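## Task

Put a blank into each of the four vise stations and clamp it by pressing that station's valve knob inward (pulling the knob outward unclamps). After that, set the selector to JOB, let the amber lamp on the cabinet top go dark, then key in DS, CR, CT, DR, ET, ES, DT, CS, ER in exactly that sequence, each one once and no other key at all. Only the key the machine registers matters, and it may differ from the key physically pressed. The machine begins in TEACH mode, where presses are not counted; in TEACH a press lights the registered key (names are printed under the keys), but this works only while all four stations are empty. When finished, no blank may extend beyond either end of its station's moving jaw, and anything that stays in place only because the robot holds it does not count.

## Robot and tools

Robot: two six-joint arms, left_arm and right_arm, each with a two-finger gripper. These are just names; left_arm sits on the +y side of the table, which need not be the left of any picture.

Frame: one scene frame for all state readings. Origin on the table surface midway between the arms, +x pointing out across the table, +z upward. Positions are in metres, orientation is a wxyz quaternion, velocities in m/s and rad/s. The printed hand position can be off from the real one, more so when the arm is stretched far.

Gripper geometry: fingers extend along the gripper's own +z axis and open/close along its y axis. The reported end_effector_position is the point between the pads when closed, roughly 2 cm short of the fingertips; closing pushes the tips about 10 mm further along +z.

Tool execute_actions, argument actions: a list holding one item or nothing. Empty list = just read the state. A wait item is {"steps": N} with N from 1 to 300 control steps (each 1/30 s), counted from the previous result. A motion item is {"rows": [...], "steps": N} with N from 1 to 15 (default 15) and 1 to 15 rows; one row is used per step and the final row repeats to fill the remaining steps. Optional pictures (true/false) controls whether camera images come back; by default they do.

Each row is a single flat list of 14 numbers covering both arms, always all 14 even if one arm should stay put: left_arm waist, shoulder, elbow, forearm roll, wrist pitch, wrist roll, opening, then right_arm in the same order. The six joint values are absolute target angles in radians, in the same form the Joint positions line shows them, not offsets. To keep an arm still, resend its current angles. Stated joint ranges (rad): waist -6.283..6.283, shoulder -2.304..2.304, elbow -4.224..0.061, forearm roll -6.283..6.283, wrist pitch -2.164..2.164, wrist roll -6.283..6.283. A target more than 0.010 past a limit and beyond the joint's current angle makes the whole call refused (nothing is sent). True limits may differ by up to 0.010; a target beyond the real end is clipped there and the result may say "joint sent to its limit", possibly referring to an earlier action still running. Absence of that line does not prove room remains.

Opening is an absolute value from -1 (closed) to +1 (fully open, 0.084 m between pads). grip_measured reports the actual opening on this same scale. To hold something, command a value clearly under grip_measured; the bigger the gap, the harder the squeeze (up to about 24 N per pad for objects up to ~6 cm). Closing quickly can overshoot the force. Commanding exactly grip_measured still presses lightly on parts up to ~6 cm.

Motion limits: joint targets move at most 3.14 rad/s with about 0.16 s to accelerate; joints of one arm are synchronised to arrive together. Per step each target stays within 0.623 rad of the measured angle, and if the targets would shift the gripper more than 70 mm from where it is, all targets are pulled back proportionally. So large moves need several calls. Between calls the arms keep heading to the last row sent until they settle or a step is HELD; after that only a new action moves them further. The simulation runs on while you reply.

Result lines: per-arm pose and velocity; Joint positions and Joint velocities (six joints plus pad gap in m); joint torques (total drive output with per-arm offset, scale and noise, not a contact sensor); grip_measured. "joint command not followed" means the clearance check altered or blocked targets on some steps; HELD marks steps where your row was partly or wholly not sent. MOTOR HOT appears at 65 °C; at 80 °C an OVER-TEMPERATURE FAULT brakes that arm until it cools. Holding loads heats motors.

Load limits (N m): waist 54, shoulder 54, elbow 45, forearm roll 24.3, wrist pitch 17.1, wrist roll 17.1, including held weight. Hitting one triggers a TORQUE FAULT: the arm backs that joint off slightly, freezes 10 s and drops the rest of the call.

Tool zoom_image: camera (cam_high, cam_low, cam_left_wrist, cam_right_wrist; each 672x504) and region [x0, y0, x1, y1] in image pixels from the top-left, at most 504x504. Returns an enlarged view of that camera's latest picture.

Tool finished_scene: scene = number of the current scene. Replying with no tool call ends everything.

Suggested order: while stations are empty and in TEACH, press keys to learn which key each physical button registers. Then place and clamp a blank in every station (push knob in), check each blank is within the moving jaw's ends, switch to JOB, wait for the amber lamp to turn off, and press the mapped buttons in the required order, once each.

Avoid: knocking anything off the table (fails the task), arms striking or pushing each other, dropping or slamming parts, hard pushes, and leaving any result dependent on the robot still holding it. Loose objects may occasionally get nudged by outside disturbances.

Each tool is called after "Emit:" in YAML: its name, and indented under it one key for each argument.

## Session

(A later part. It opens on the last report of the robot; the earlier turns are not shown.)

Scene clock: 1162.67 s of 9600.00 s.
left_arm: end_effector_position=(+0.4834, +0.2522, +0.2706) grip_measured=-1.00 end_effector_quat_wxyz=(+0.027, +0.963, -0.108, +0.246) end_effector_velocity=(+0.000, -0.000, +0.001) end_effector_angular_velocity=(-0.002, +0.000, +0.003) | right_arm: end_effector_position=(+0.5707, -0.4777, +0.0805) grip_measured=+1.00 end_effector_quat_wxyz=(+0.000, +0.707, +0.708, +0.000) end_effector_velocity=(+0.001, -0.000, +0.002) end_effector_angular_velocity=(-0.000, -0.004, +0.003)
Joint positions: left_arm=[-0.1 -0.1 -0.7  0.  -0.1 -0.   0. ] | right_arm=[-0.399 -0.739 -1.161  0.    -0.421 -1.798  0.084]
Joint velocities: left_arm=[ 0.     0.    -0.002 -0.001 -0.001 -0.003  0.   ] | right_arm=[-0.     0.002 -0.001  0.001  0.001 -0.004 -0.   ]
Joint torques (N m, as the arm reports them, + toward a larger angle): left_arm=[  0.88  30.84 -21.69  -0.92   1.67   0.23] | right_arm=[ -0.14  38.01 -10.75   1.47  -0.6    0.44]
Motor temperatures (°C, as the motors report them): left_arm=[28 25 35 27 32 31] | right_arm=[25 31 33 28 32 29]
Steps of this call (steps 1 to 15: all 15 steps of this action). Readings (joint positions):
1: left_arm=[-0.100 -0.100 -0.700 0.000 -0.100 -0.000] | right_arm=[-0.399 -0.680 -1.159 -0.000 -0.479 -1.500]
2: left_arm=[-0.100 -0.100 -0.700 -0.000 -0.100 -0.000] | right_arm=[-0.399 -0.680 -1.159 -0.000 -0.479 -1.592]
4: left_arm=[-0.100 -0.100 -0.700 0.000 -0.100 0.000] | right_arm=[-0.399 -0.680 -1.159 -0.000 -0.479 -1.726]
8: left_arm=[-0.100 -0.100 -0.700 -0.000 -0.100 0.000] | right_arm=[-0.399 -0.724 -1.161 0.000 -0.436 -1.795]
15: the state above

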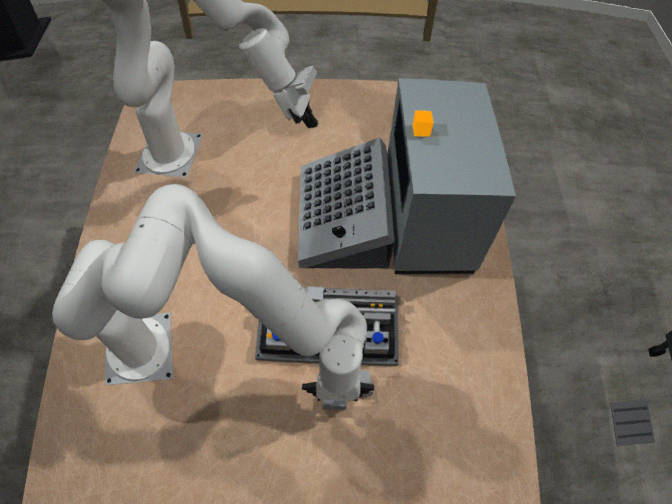

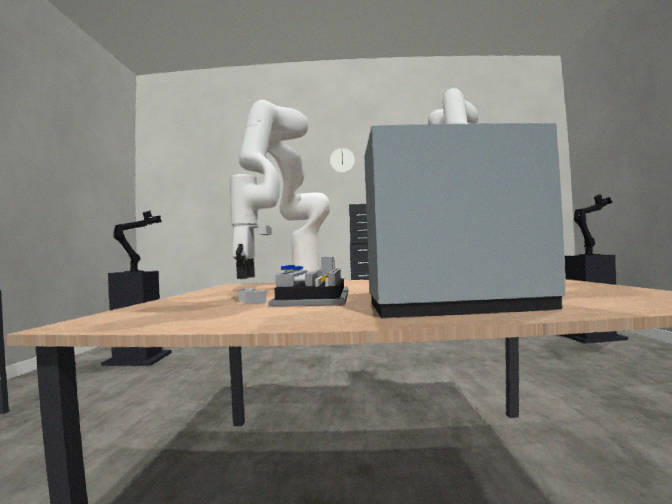

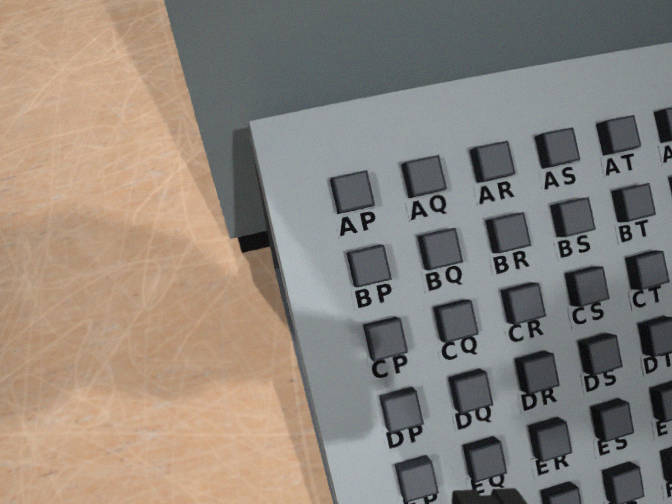

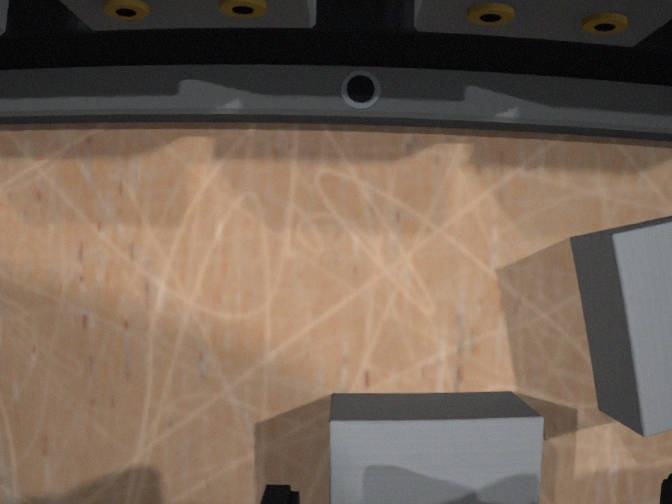

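Emit:
execute_actions:
  actions:
    - {"rows":[[-0.1,-0.1,-0.7,0,-0.1,0,-1,-0.4015,-0.736,-1.145,0,-0.409,-1.801,1],[-0.1,-0.1,-0.7,0,-0.1,0,-1,-0.4015,-0.736,-1.145,0,-0.409,-1.801,1],[-0.1,-0.1,-0.7,0,-0.1,0,-1,-0.4015,-0.736,-1.145,0,-0.409,-1.801,1],[-0.1,-0.1,-0.7,0,-0.1,0,-1,-0.4015,-0.736,-1.145,0,-0.409,-1.801,1],[-0.1,-0.1,-0.7,0,-0.1,0,-1,-0.4015,-0.793,-1.146,0,-0.353,-1.801,1]],"steps":15}

Emit:
execute_actions:
  actions:
    - {"rows":[[-0.1,-0.1,-0.7,0,-0.1,0,-1,-0.4015,-0.793,-1.146,0,-0.353,-1.801,0.8],[-0.1,-0.1,-0.7,0,-0.1,0,-1,-0.4015,-0.793,-1.146,0,-0.353,-1.801,0.7],[-0.1,-0.1,-0.7,0,-0.1,0,-1,-0.4015,-0.793,-1.146,0,-0.353,-1.801,0.6],[-0.1,-0.1,-0.7,0,-0.1,0,-1,-0.4015,-0.793,-1.146,0,-0.353,-1.801,0.5],[-0.1,-0.1,-0.7,0,-0.1,0,-1,-0.4015,-0.793,-1.146,0,-0.353,-1.801,0.4],[-0.1,-0.1,-0.7,0,-0.1,0,-1,-0.4015,-0.793,-1.146,0,-0.353,-1.801,0.3],[-0.1,-0.1,-0.7,0,-0.1,0,-1,-0.4015,-0.793,-1.146,0,-0.353,-1.801,0.15],[-0.1,-0.1,-0.7,0,-0.1,0,-1,-0.4015,-0.793,-1.146,0,-0.353,-1.801,0.0]],"steps":15}

Scene clock: 1172.33 s of 9600.00 s.
left_arm: end_effector_position=(+0.4834, +0.2522, +0.2706) grip_measured=-1.00 end_effector_quat_wxyz=(+0.027, +0.963, -0.108, +0.246) end_effector_velocity=(-0.000, +0.000, -0.001) end_effector_angular_velocity=(+0.001, +0.002, -0.001) | right_arm: end_effector_position=(+0.5625, -0.4773, +0.0458) grip_measured=+1.00 end_effector_quat_wxyz=(+0.000, +0.707, +0.708, +0.000) end_effector_velocity=(+0.001, +0.000, +0.001) end_effector_angular_velocity=(-0.001, -0.004, +0.000)
Joint positions: left_arm=[-0.1 -0.1 -0.7 -0.  -0.1 -0.   0. ] | right_arm=[-0.401 -0.792 -1.146  0.    -0.353 -1.801  0.084]
Joint velocities: left_arm=[ 0.    -0.001  0.     0.    -0.002  0.001  0.   ] | right_arm=[ 0.001  0.002 -0.001  0.001  0.001  0.    -0.   ]
Joint torques (N m, as the arm reports them, + toward a larger angle): left_arm=[  0.4   30.93 -21.45  -1.11   1.65   0.14] | right_arm=[-1.62 37.25 -9.7   1.62 -0.23  0.62]
Motor temperatures (°C, as the motors report them): left_arm=[28 25 35 27 32 31] | right_arm=[25 31 33 28 32 29]
Steps of this call (steps 1 to 15: the robot went on to your last target; steps 16 to 90: nothing new was sent; then 6.17 s passed at rest; steps 91 to 105: all 15 steps of this action). Readings (joint positions):
91: left_arm=[-0.100 -0.100 -0.700 -0.000 -0.100 -0.000] | right_arm=[-0.399 -0.740 -1.160 0.000 -0.420 -1.799]
92: left_arm=[-0.100 -0.100 -0.700 0.000 -0.100 0.000] | right_arm=[-0.400 -0.739 -1.156 0.000 -0.417 -1.800]
94: left_arm=[-0.100 -0.100 -0.700 -0.000 -0.100 0.000] | right_arm=[-0.401 -0.737 -1.148 -0.000 -0.411 -1.801]
98: left_arm=[-0.100 -0.100 -0.700 -0.000 -0.100 -0.000] | right_arm=[-0.401 -0.778 -1.147 0.000 -0.367 -1.801]
105: the state above

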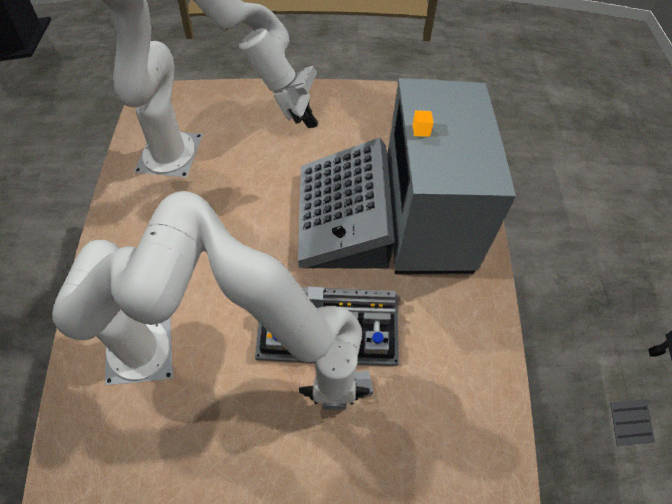

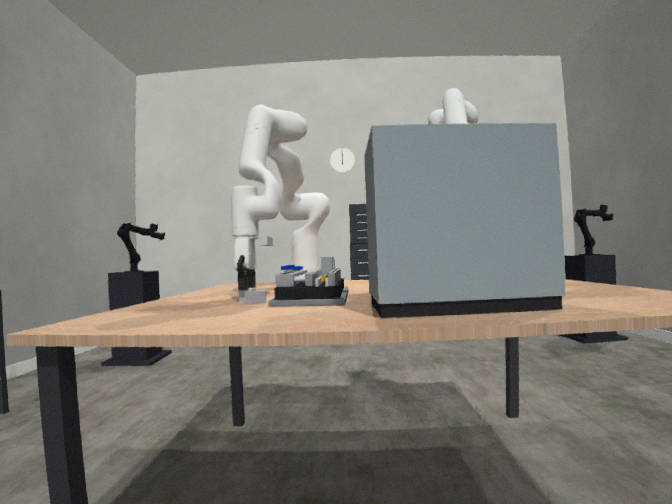

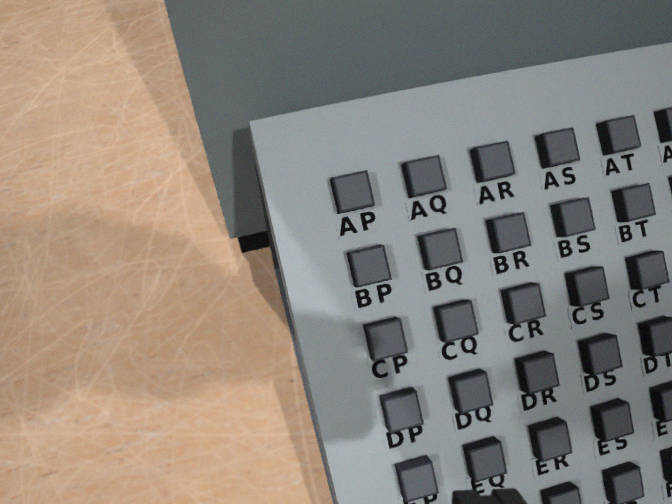

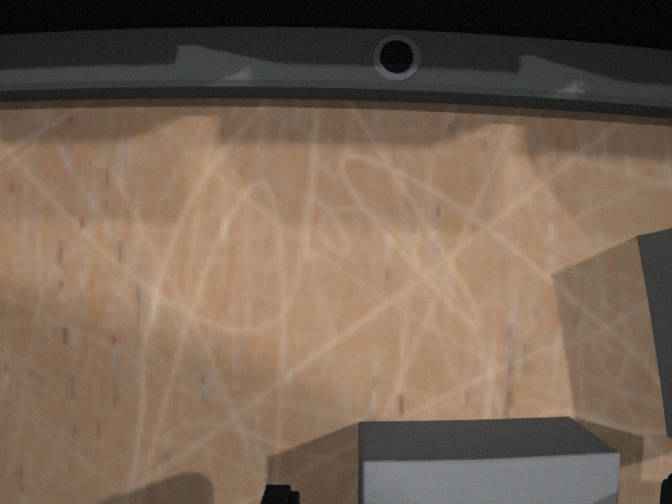

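Scene clock: 1172.83 s of 9600.00 s.
left_arm: end_effector_position=(+0.4834, +0.2522, +0.2706) grip_measured=-1.00 end_effector_quat_wxyz=(+0.027, +0.963, -0.108, +0.246) end_effector_velocity=(+0.000, -0.000, +0.001) end_effector_angular_velocity=(-0.001, -0.003, +0.000) | right_arm: end_effector_position=(+0.5624, -0.4773, +0.0455) grip_measured=+0.37 end_effector_quat_wxyz=(+0.000, +0.707, +0.708, +0.000) end_effector_velocity=(-0.000, -0.000, -0.000) end_effector_angular_velocity=(+0.000, +0.001, -0.000)
Joint positions: left_arm=[-0.1 -0.1 -0.7  0.  -0.1  0.   0. ] | right_arm=[-0.401 -0.793 -1.146  0.    -0.353 -1.801  0.06 ]
Joint velocities: left_arm=[-0.     0.001 -0.    -0.     0.001 -0.     0.   ] | right_arm=[-0.    -0.001  0.     0.    -0.    -0.     0.   ]
Joint torques (N m, as the arm reports them, + toward a larger angle): left_arm=[  0.83  30.82 -21.26  -0.95   1.71   0.24] | right_arm=[-0.95 36.94 -9.45  1.73 -0.85  0.26]
Motor temperatures (°C, as the motors report them): left_arm=[28 25 35 27 32 31] | right_arm=[25 31 33 28 32 29]
Steps of this call (steps 1 to 15: all 15 steps of this action). Readings (joint positions):
1: left_arm=[-0.100 -0.100 -0.700 0.000 -0.100 0.000] | right_arm=[-0.401 -0.792 -1.146 0.000 -0.353 -1.801]
2: left_arm=[-0.100 -0.100 -0.700 -0.000 -0.100 0.000] | right_arm=[-0.401 -0.792 -1.146 0.000 -0.353 -1.801]
4: left_arm=[-0.100 -0.100 -0.700 -0.000 -0.100 -0.000] | right_arm=[-0.401 -0.793 -1.146 0.000 -0.353 -1.801]
8: left_arm=[-0.100 -0.100 -0.700 -0.000 -0.100 -0.000] | right_arm=[-0.401 -0.793 -1.146 0.000 -0.353 -1.801]
15: the state above

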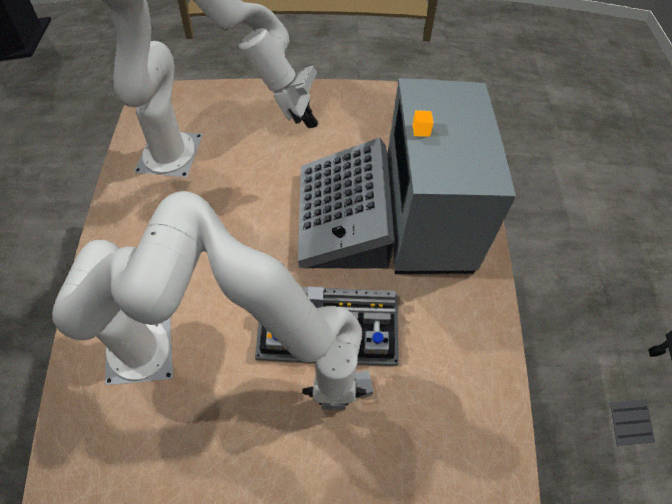

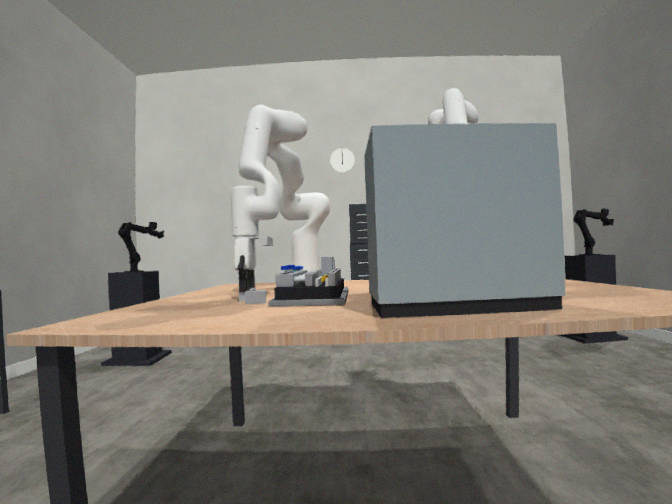

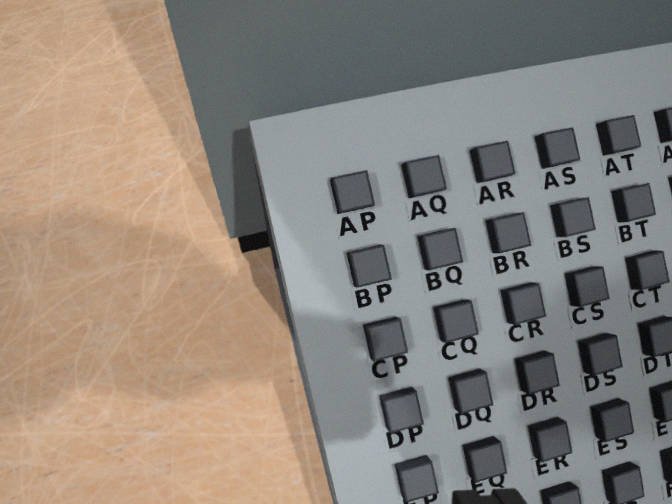

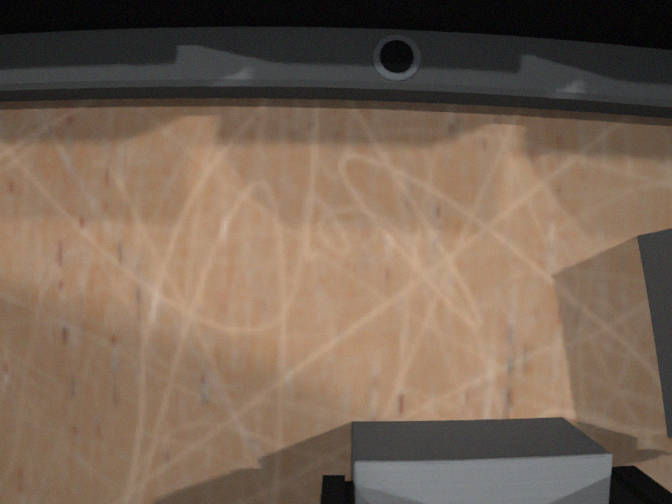

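Emit:
execute_actions:
  actions:
    - {"rows":[[-0.1,-0.1,-0.7,0,-0.1,0,-1,-0.4015,-0.54,-1.16,0,-0.62,-1.801,0.05],[-0.1,-0.1,-0.7,0,-0.1,0,-1,-0.4015,-0.54,-1.16,0,-0.62,-1.801,0.05],[-0.1,-0.1,-0.7,0,-0.1,0,-1,-0.4015,-0.54,-1.16,0,-0.62,-1.801,0.05],[-0.1,-0.1,-0.7,0,-0.1,0,-1,-0.4015,-0.54,-1.16,0,-0.62,-1.801,0.05],[-0.1,-0.1,-0.7,0,-0.1,0,-1,-0.4015,-0.54,-1.16,0,-0.62,-1.801,0.05],[-0.1,-0.1,-0.7,0,-0.1,0,-1,-0.4015,-0.54,-1.16,0,-0.62,-1.801,0.05],[-0.1,-0.1,-0.7,0,-0.1,0,-1,-0.4015,-0.54,-1.16,0,-0.62,-1.801,0.05],[-0.1,-0.1,-0.7,0,-0.1,0,-1,0.034,-0.55,-1.235,0,-0.685,-1.366,0.05]],"steps":15}
  pictures: false

Emit:
execute_actions:
  actions:
    - {"rows":[[-0.1,-0.1,-0.7,0,-0.1,0,-1,0.034,-0.57,-1.232,0,-0.662,-1.366,0.05]],"steps":15}
  pictures: false

Emit:
execute_actions:
  actions:
    - {"rows":[[-0.1,-0.1,-0.7,0,-0.1,0,-1,0.034,-0.664,-1.224,0,-0.56,-1.366,0.05]],"steps":15}

Emit:
zoom_image:
  camera: "cam_low"
  region: [280,240,360,300]

Scene clock: 1182.47 s of 9600.00 s.
left_arm: end_effector_position=(+0.4834, +0.2522, +0.2706) grip_measured=-1.00 end_effector_quat_wxyz=(+0.027, +0.963, -0.108, +0.246) end_effector_velocity=(+0.001, -0.000, +0.001) end_effector_angular_velocity=(+0.000, -0.002, -0.001) | right_arm: end_effector_position=(+0.5918, -0.3725, +0.1885) grip_measured=+0.37 end_effector_quat_wxyz=(+0.001, +0.707, +0.707, +0.001) end_effector_velocity=(+0.059, +0.525, +0.103) end_effector_angular_velocity=(+0.003, +0.001, +0.011)
Joint positions: left_arm=[-0.1 -0.1 -0.7 -0.  -0.1  0.   0. ] | right_arm=[-0.213 -0.571 -1.192  0.    -0.618 -1.611  0.06 ]
Joint velocities: left_arm=[-0.     0.001 -0.001  0.001 -0.     0.     0.   ] | right_arm=[ 0.907  0.073 -0.163  0.    -0.237  0.895 -0.   ]
Joint torques (N m, as the arm reports them, + toward a larger angle): left_arm=[  0.23  31.11 -21.3   -1.01   1.66   0.24] | right_arm=[  0.28  31.54 -12.64   1.4   -0.57   0.16]
Motor temperatures (°C, as the motors report them): left_arm=[28 25 35 27 32 31] | right_arm=[25 31 33 28 32 29]
Steps of this call (steps 1 to 15: the robot went on to your last target; steps 16 to 90: nothing new was sent; then 6.13 s passed at rest; steps 91 to 105: all 15 steps of this action). Readings (joint positions):
91: left_arm=[-0.100 -0.100 -0.700 -0.000 -0.100 0.000] | right_arm=[-0.402 -0.792 -1.146 0.000 -0.354 -1.801]
92: left_arm=[-0.100 -0.100 -0.700 0.000 -0.100 -0.000] | right_arm=[-0.402 -0.786 -1.144 -0.000 -0.366 -1.801]
94: left_arm=[-0.100 -0.100 -0.700 -0.000 -0.100 -0.000] | right_arm=[-0.402 -0.731 -1.144 -0.000 -0.428 -1.801]
98: left_arm=[-0.100 -0.100 -0.700 -0.000 -0.100 0.000] | right_arm=[-0.401 -0.607 -1.156 -0.000 -0.551 -1.800]
105: the state above

Scene clock: 1182.97 s of 9600.00 s.
left_arm: end_effector_position=(+0.4834, +0.2522, +0.2706) grip_measured=-1.00 end_effector_quat_wxyz=(+0.027, +0.963, -0.108, +0.246) end_effector_velocity=(+0.000, +0.000, -0.001) end_effector_angular_velocity=(+0.001, +0.001, -0.001) | right_arm: end_effector_position=(+0.5891, -0.2287, +0.2038) grip_measured=+0.37 end_effector_quat_wxyz=(-0.000, +0.707, +0.707, -0.000) end_effector_velocity=(+0.000, +0.003, +0.001) end_effector_angular_velocity=(+0.002, -0.003, +0.000)
Joint positions: left_arm=[-0.1 -0.1 -0.7  0.  -0.1 -0.   0. ] | right_arm=[ 0.032 -0.57  -1.232 -0.    -0.662 -1.366  0.06 ]
Joint velocities: left_arm=[ 0.    -0.001 -0.     0.     0.     0.001  0.   ] | right_arm=[ 0.004  0.001 -0.002  0.002  0.     0.003 -0.   ]
Joint torques (N m, as the arm reports them, + toward a larger angle): left_arm=[  0.54  30.92 -21.28  -1.04   1.78   0.18] | right_arm=[ -0.04  37.05 -13.82   1.79  -0.17   0.41]
Motor temperatures (°C, as the motors report them): left_arm=[28 25 35 27 32 31] | right_arm=[25 31 33 28 32 29]
Steps of this call (steps 1 to 15: all 15 steps of this action). Readings (joint positions):
1: left_arm=[-0.100 -0.100 -0.700 0.000 -0.100 0.000] | right_arm=[-0.183 -0.569 -1.197 0.000 -0.626 -1.581]
2: left_arm=[-0.100 -0.100 -0.700 -0.000 -0.100 -0.000] | right_arm=[-0.152 -0.568 -1.202 0.000 -0.632 -1.551]
4: left_arm=[-0.100 -0.100 -0.700 -0.000 -0.100 0.000] | right_arm=[-0.091 -0.569 -1.212 0.000 -0.642 -1.490]
8: left_arm=[-0.100 -0.100 -0.700 -0.000 -0.100 0.000] | right_arm=[0.017 -0.570 -1.229 0.000 -0.659 -1.386]
15: the state above

Scene clock: 1183.47 s of 9600.00 s.
left_arm: end_effector_position=(+0.4834, +0.2522, +0.2706) grip_measured=-1.00 end_effector_quat_wxyz=(+0.027, +0.963, -0.108, +0.246) end_effector_velocity=(-0.000, +0.000, -0.001) end_effector_angular_velocity=(+0.001, +0.002, -0.000) | right_arm: end_effector_position=(+0.5924, -0.2270, +0.1460) grip_measured=+0.37 end_effector_quat_wxyz=(+0.000, +0.706, +0.708, +0.000) end_effector_velocity=(-0.003, -0.002, -0.005) end_effector_angular_velocity=(-0.003, +0.009, -0.000)
Joint positions: left_arm=[-0.1 -0.1 -0.7  0.  -0.1 -0.   0. ] | right_arm=[ 0.034 -0.663 -1.224  0.    -0.56  -1.366  0.06 ]
Joint velocities: left_arm=[ 0.    -0.002 -0.001 -0.    -0.     0.     0.   ] | right_arm=[-0.001 -0.006  0.003 -0.001  0.     0.    -0.   ]
Joint torques (N m, as the arm reports them, + toward a larger angle): left_arm=[  0.58  30.57 -21.57  -0.89   1.73   0.24] | right_arm=[  1.74  36.27 -12.41   0.7   -0.31   0.31]
Motor temperatures (°C, as the motors report them): left_arm=[28 25 35 27 32 31] | right_arm=[25 31 33 28 32 29]
Steps of this call (steps 1 to 15: all 15 steps of this action). Readings (joint positions):
1: left_arm=[-0.100 -0.100 -0.700 -0.000 -0.100 -0.000] | right_arm=[0.033 -0.571 -1.232 -0.000 -0.661 -1.366]
2: left_arm=[-0.100 -0.100 -0.700 -0.000 -0.100 0.000] | right_arm=[0.033 -0.578 -1.232 -0.000 -0.650 -1.366]
4: left_arm=[-0.100 -0.100 -0.700 0.000 -0.100 0.000] | right_arm=[0.033 -0.626 -1.229 0.000 -0.597 -1.366]
8: left_arm=[-0.100 -0.100 -0.700 -0.000 -0.100 -0.000] | right_arm=[0.034 -0.665 -1.221 -0.000 -0.562 -1.366]
15: the state above

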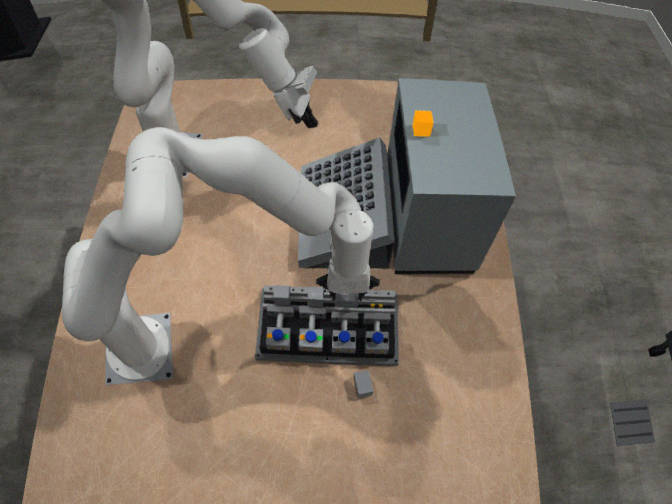

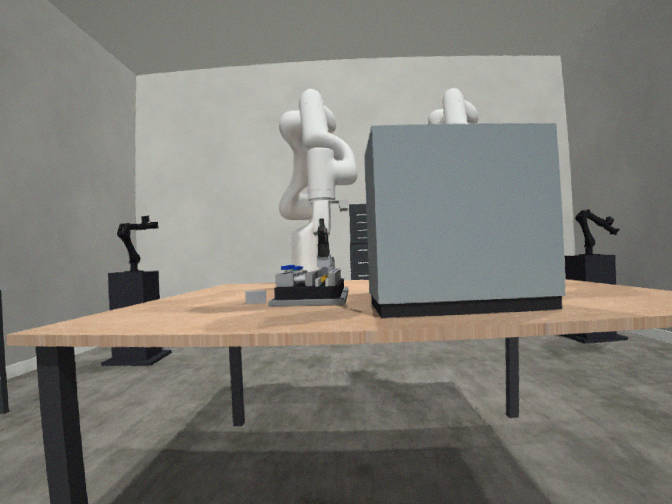

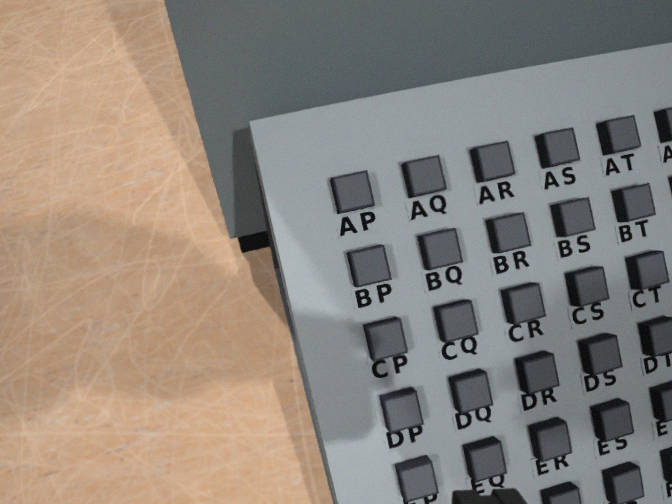

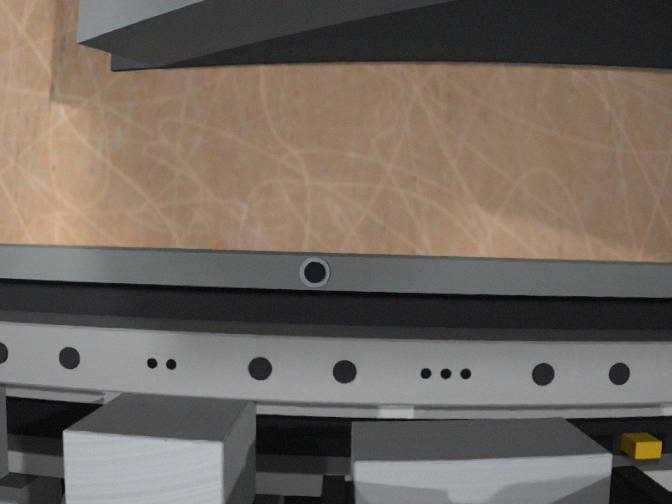

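Region (280, 240, 360, 300) of cam_low's 672x504 image, scaled by 6.300, with more detail than that image has; it fills the top 378 rows of this view, and the rest is white.

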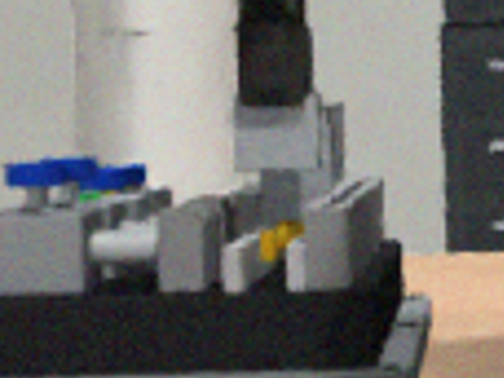

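Emit:
execute_actions:
  actions:
    - {"rows":[[-0.1,-0.1,-0.7,0,-0.1,0,-1,0.037,-0.664,-1.223,0,-0.559,-1.363,0.05],[-0.1,-0.1,-0.7,0,-0.1,0,-1,0.037,-0.664,-1.223,0,-0.559,-1.363,0.05],[-0.1,-0.1,-0.7,0,-0.1,0,-1,0.037,-0.664,-1.223,0,-0.559,-1.363,0.05],[-0.1,-0.1,-0.7,0,-0.1,0,-1,0.037,-0.664,-1.223,0,-0.559,-1.363,0.05],[-0.1,-0.1,-0.7,0,-0.1,0,-1,0.037,-0.68,-1.222,0,-0.542,-1.363,0.05],[-0.1,-0.1,-0.7,0,-0.1,0,-1,0.037,-0.68,-1.222,0,-0.542,-1.363,0.05],[-0.1,-0.1,-0.7,0,-0.1,0,-1,0.037,-0.68,-1.222,0,-0.542,-1.363,0.05],[-0.1,-0.1,-0.7,0,-0.1,0,-1,0.037,-0.68,-1.222,0,-0.542,-1.363,0.05],[-0.1,-0.1,-0.7,0,-0.1,0,-1,0.037,-0.692,-1.222,0,-0.53,-1.363,0.05]],"steps":15}

Emit:
zoom_image:
  camera: "cam_low"
  region: [280,240,360,300]

Scene clock: 1197.97 s of 9600.00 s.
left_arm: end_effector_position=(+0.4834, +0.2522, +0.2706) grip_measured=-1.00 end_effector_quat_wxyz=(+0.027, +0.963, -0.108, +0.246) end_effector_velocity=(+0.000, -0.000, -0.000) end_effector_angular_velocity=(-0.000, +0.001, +0.001) | right_arm: end_effector_position=(+0.5919, -0.2255, +0.1290) grip_measured=+0.37 end_effector_quat_wxyz=(+0.000, +0.707, +0.708, +0.000) end_effector_velocity=(+0.001, +0.000, -0.002) end_effector_angular_velocity=(+0.001, -0.005, -0.001)
Joint positions: left_arm=[-0.1 -0.1 -0.7  0.  -0.1  0.   0. ] | right_arm=[ 0.037 -0.691 -1.223 -0.    -0.532 -1.363  0.06 ]
Joint velocities: left_arm=[ 0.    -0.001 -0.001  0.    -0.001 -0.001  0.   ] | right_arm=[-0.    -0.003 -0.     0.001  0.008 -0.     0.   ]
Joint torques (N m, as the arm reports them, + toward a larger angle): left_arm=[  0.54  30.4  -21.37  -1.11   1.71   0.28] | right_arm=[ 5.24 31.12 -9.94  1.81  0.65  0.71]
Motor temperatures (°C, as the motors report them): left_arm=[28 25 35 27 32 31] | right_arm=[25 31 33 28 32 29]
Steps of this call (steps 1 to 15: the robot went on to your last target; steps 16 to 90: nothing new was sent; then 11.00 s passed at rest; steps 91 to 105: all 15 steps of this action). Readings (joint positions):
91: left_arm=[-0.100 -0.100 -0.700 0.000 -0.100 0.000] | right_arm=[0.034 -0.664 -1.224 -0.000 -0.560 -1.366]
92: left_arm=[-0.100 -0.100 -0.700 0.000 -0.100 0.000] | right_arm=[0.035 -0.664 -1.224 -0.000 -0.560 -1.365]
94: left_arm=[-0.100 -0.100 -0.700 -0.000 -0.100 -0.000] | right_arm=[0.037 -0.664 -1.223 0.000 -0.559 -1.364]
98: left_arm=[-0.100 -0.100 -0.700 0.000 -0.100 -0.000] | right_arm=[0.037 -0.677 -1.222 -0.000 -0.545 -1.363]
105: the state above

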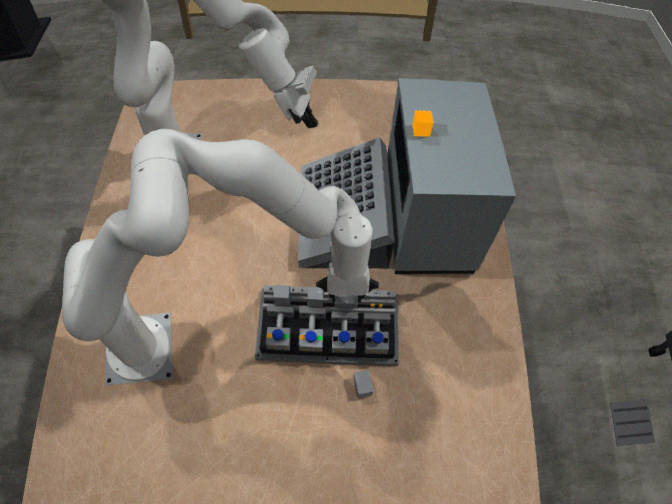

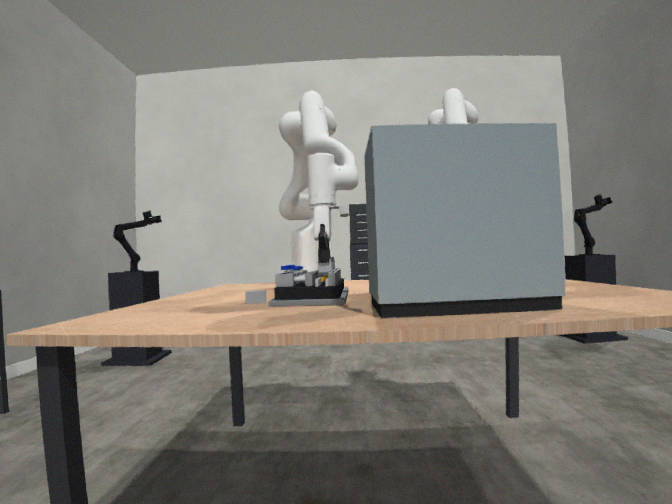

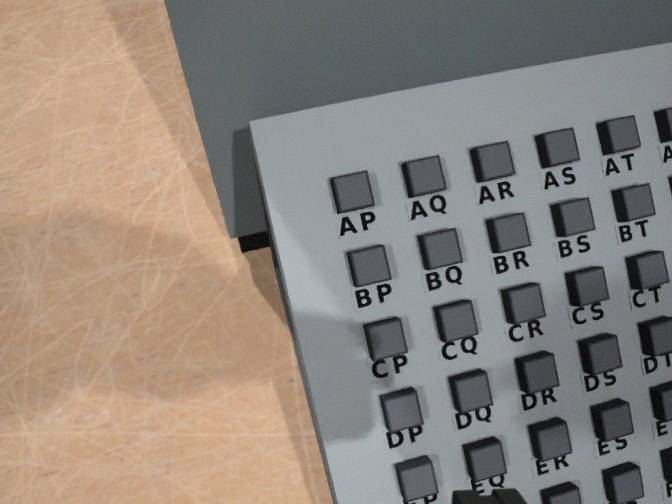

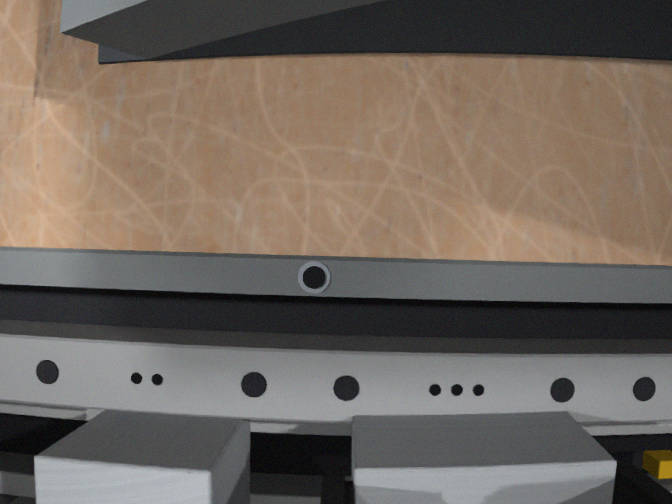

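Region (280, 240, 360, 300) of cam_low's 672x504 image, scaled by 6.300, with more detail than that image has; it fills the top 378 rows of this view, and the rest is white.

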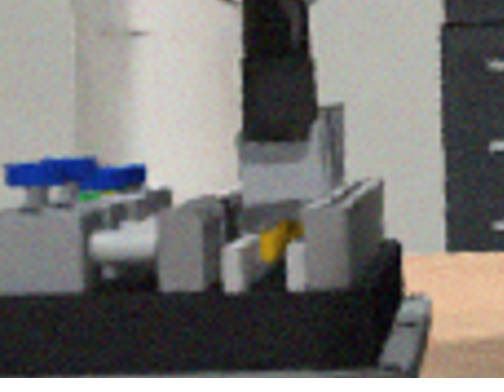

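Emit:
execute_actions:
  actions:
    - {"rows":[[-0.1,-0.1,-0.7,0,-0.1,0,-1,0.037,-0.668,-1.223,0,-0.555,-1.363,0.05],[-0.1,-0.1,-0.7,0,-0.1,0,-1,0.037,-0.668,-1.223,0,-0.555,-1.363,0.05],[-0.1,-0.1,-0.7,0,-0.1,0,-1,0.037,-0.668,-1.223,0,-0.555,-1.363,0.05],[-0.1,-0.1,-0.7,0,-0.1,0,-1,0.037,-0.668,-1.223,0,-0.555,-1.363,0.05],[-0.1,-0.1,-0.7,0,-0.1,0,-1,0.028,-0.668,-1.223,0,-0.555,-1.372,0.05],[-0.1,-0.1,-0.7,0,-0.1,0,-1,0.028,-0.668,-1.223,0,-0.555,-1.372,0.05],[-0.1,-0.1,-0.7,0,-0.1,0,-1,0.028,-0.668,-1.223,0,-0.555,-1.372,0.05],[-0.1,-0.1,-0.7,0,-0.1,0,-1,0.028,-0.668,-1.223,0,-0.555,-1.372,0.05],[-0.1,-0.1,-0.7,0,-0.1,0,-1,0.028,-0.68,-1.223,0,-0.543,-1.372,0.05],[-0.1,-0.1,-0.7,0,-0.1,0,-1,0.028,-0.68,-1.223,0,-0.543,-1.372,0.05],[-0.1,-0.1,-0.7,0,-0.1,0,-1,0.028,-0.692,-1.223,0,-0.531,-1.372,0.05]],"steps":15}

Emit:
zoom_image:
  camera: "cam_low"
  region: [280,240,360,300]

Scene clock: 1210.70 s of 9600.00 s.
left_arm: end_effector_position=(+0.4834, +0.2522, +0.2706) grip_measured=-1.00 end_effector_quat_wxyz=(+0.027, +0.963, -0.108, +0.246) end_effector_velocity=(-0.000, +0.000, +0.000) end_effector_angular_velocity=(+0.001, -0.001, -0.002) | right_arm: end_effector_position=(+0.5921, -0.2306, +0.1281) grip_measured=+0.37 end_effector_quat_wxyz=(-0.001, +0.706, +0.708, -0.001) end_effector_velocity=(+0.004, +0.001, -0.013) end_effector_angular_velocity=(+0.002, -0.010, +0.001)
Joint positions: left_arm=[-0.1 -0.1 -0.7 -0.  -0.1  0.   0. ] | right_arm=[ 0.028 -0.692 -1.222 -0.    -0.533 -1.372  0.06 ]
Joint velocities: left_arm=[0.    0.001 0.001 0.001 0.001 0.002 0.   ] | right_arm=[ 0.    -0.024 -0.003  0.     0.031 -0.     0.   ]
Joint torques (N m, as the arm reports them, + toward a larger angle): left_arm=[  0.76  30.49 -21.25  -1.05   1.71   0.3 ] | right_arm=[ -1.97  44.36 -14.5    1.92  -0.19   0.67]
Motor temperatures (°C, as the motors report them): left_arm=[28 25 35 27 32 31] | right_arm=[25 31 33 28 32 29]
Steps of this call (steps 1 to 15: the robot went on to your last target; steps 16 to 90: nothing new was sent; then 9.23 s passed at rest; steps 91 to 105: all 15 steps of this action). Readings (joint positions):
91: left_arm=[-0.100 -0.100 -0.700 0.000 -0.100 -0.000] | right_arm=[0.037 -0.691 -1.222 0.000 -0.531 -1.363]
92: left_arm=[-0.100 -0.100 -0.700 -0.000 -0.100 0.000] | right_arm=[0.037 -0.687 -1.221 0.000 -0.539 -1.363]
94: left_arm=[-0.100 -0.100 -0.700 0.000 -0.100 -0.000] | right_arm=[0.037 -0.673 -1.222 0.000 -0.551 -1.363]
98: left_arm=[-0.100 -0.100 -0.700 -0.000 -0.100 0.000] | right_arm=[0.029 -0.668 -1.223 0.000 -0.555 -1.370]
105: the state above

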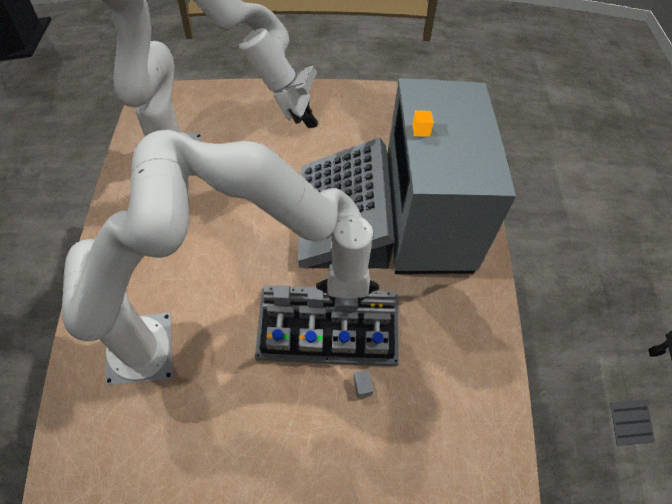

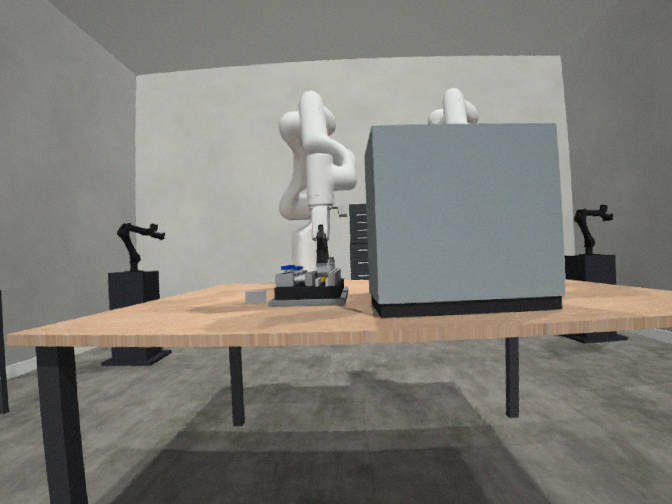

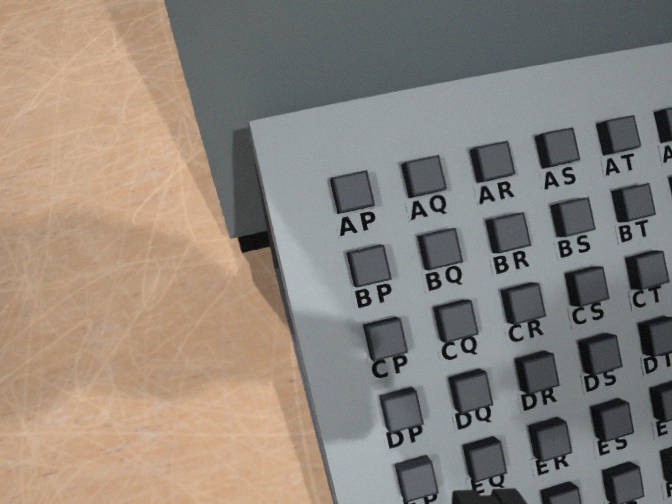

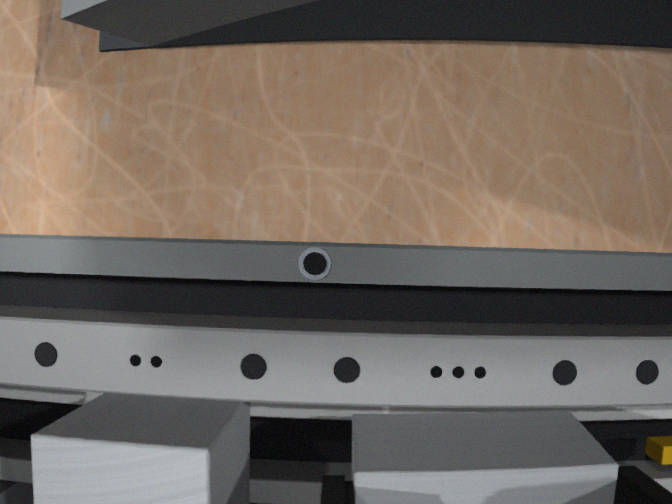

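Region (280, 240, 360, 300) of cam_low's 672x504 image, scaled by 6.300, with more detail than that image has; it fills the top 378 rows of this view, and the rest is white.

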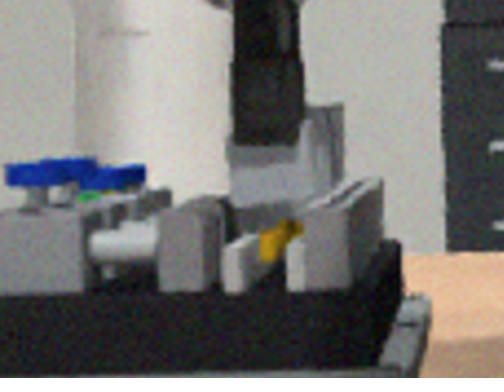

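No contact so far; continuing down.

Emit:
execute_actions:
  actions:
    - {"rows":[[-0.1,-0.1,-0.7,0,-0.1,0,-1,0.028,-0.70,-1.222,0,-0.522,-1.372,0.05],[-0.1,-0.1,-0.7,0,-0.1,0,-1,0.028,-0.70,-1.222,0,-0.522,-1.372,0.05],[-0.1,-0.1,-0.7,0,-0.1,0,-1,0.028,-0.70,-1.222,0,-0.522,-1.372,0.05],[-0.1,-0.1,-0.7,0,-0.1,0,-1,0.028,-0.70,-1.222,0,-0.522,-1.372,0.05],[-0.1,-0.1,-0.7,0,-0.1,0,-1,0.028,-0.70,-1.222,0,-0.522,-1.372,0.05],[-0.1,-0.1,-0.7,0,-0.1,0,-1,0.028,-0.70,-1.222,0,-0.522,-1.372,0.05],[-0.1,-0.1,-0.7,0,-0.1,0,-1,0.028,-0.709,-1.221,0,-0.512,-1.372,0.05]],"steps":15}

Emit:
zoom_image:
  camera: "cam_low"
  region: [280,240,360,300]

Scene clock: 1219.40 s of 9600.00 s.
left_arm: end_effector_position=(+0.4834, +0.2522, +0.2706) grip_measured=-1.00 end_effector_quat_wxyz=(+0.027, +0.963, -0.108, +0.246) end_effector_velocity=(+0.000, -0.000, +0.001) end_effector_angular_velocity=(-0.002, -0.002, +0.002) | right_arm: end_effector_position=(+0.5923, -0.2306, +0.1176) grip_measured=+0.37 end_effector_quat_wxyz=(-0.000, +0.706, +0.708, -0.000) end_effector_velocity=(+0.001, +0.000, +0.001) end_effector_angular_velocity=(+0.001, -0.004, -0.000)
Joint positions: left_arm=[-0.1 -0.1 -0.7 -0.  -0.1  0.   0. ] | right_arm=[ 0.028 -0.709 -1.221  0.    -0.512 -1.372  0.06 ]
Joint velocities: left_arm=[-0.     0.001  0.    -0.     0.002 -0.002  0.   ] | right_arm=[-0.     0.002 -0.001 -0.     0.001  0.    -0.   ]
Joint torques (N m, as the arm reports them, + toward a larger angle): left_arm=[ -0.4   30.15 -21.41  -0.77   1.7    0.27] | right_arm=[ -0.53  41.62 -13.75   1.03   0.13   0.49]
Motor temperatures (°C, as the motors report them): left_arm=[28 25 35 27 32 31] | right_arm=[25 31 33 28 32 29]
Steps of this call (steps 1 to 15: the robot went on to your last target; steps 16 to 90: nothing new was sent; then 5.20 s passed at rest; steps 91 to 105: all 15 steps of this action). Readings (joint positions):
91: left_arm=[-0.100 -0.100 -0.700 -0.000 -0.100 0.000] | right_arm=[0.028 -0.692 -1.223 0.000 -0.530 -1.372]
92: left_arm=[-0.100 -0.100 -0.700 -0.000 -0.100 0.000] | right_arm=[0.028 -0.694 -1.223 0.000 -0.528 -1.372]
94: left_arm=[-0.100 -0.100 -0.700 -0.000 -0.100 0.000] | right_arm=[0.028 -0.698 -1.222 -0.000 -0.524 -1.372]
98: left_arm=[-0.100 -0.100 -0.700 -0.000 -0.100 -0.000] | right_arm=[0.028 -0.703 -1.222 -0.000 -0.519 -1.372]
105: the state above

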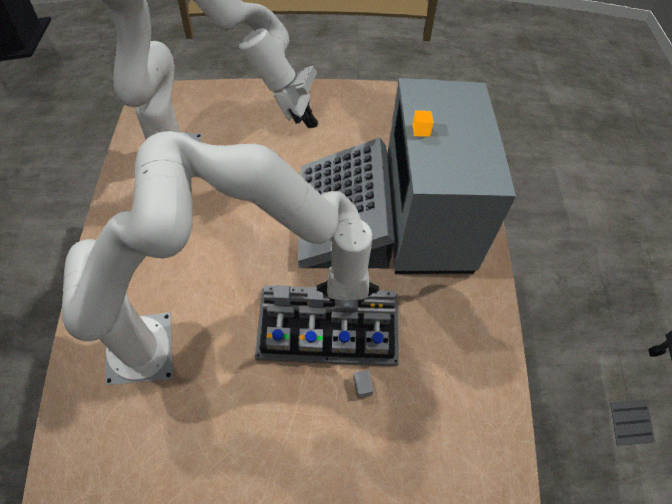

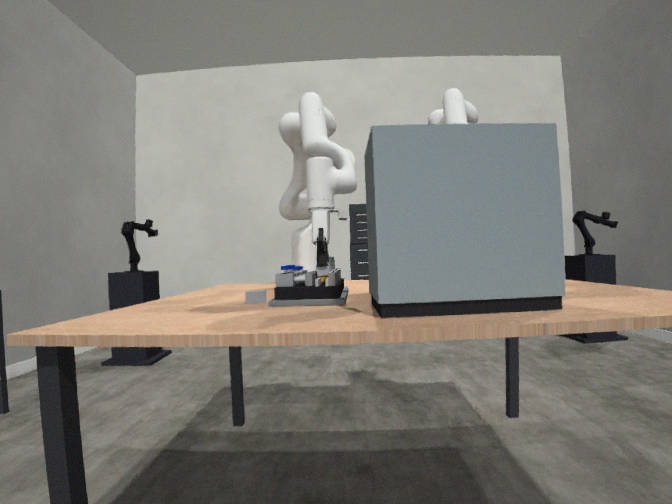

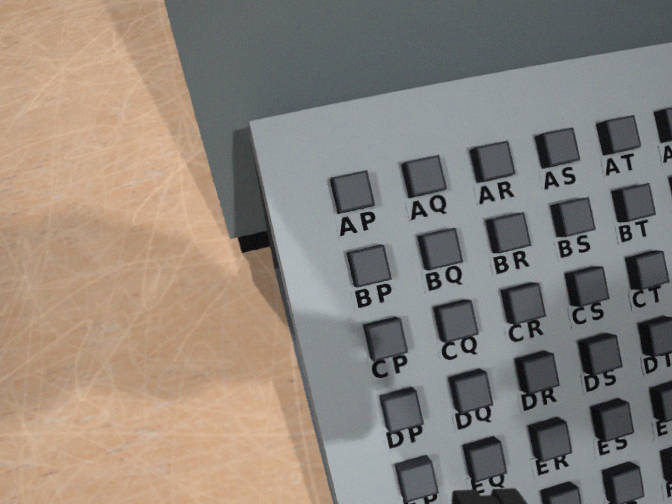

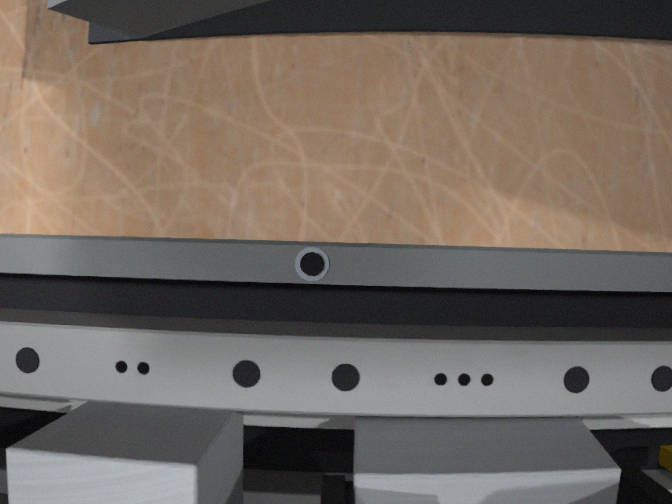

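Region (280, 240, 360, 300) of cam_low's 672x504 image, scaled by 6.300, with more detail than that image has; it fills the top 378 rows of this view, and the rest is white.

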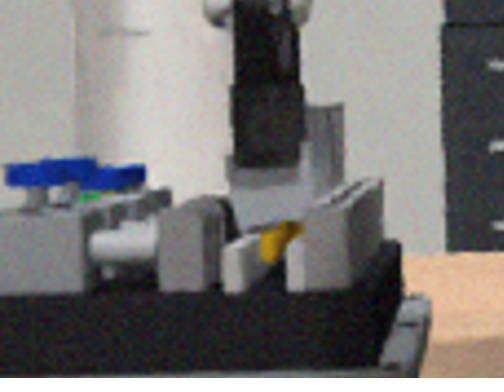

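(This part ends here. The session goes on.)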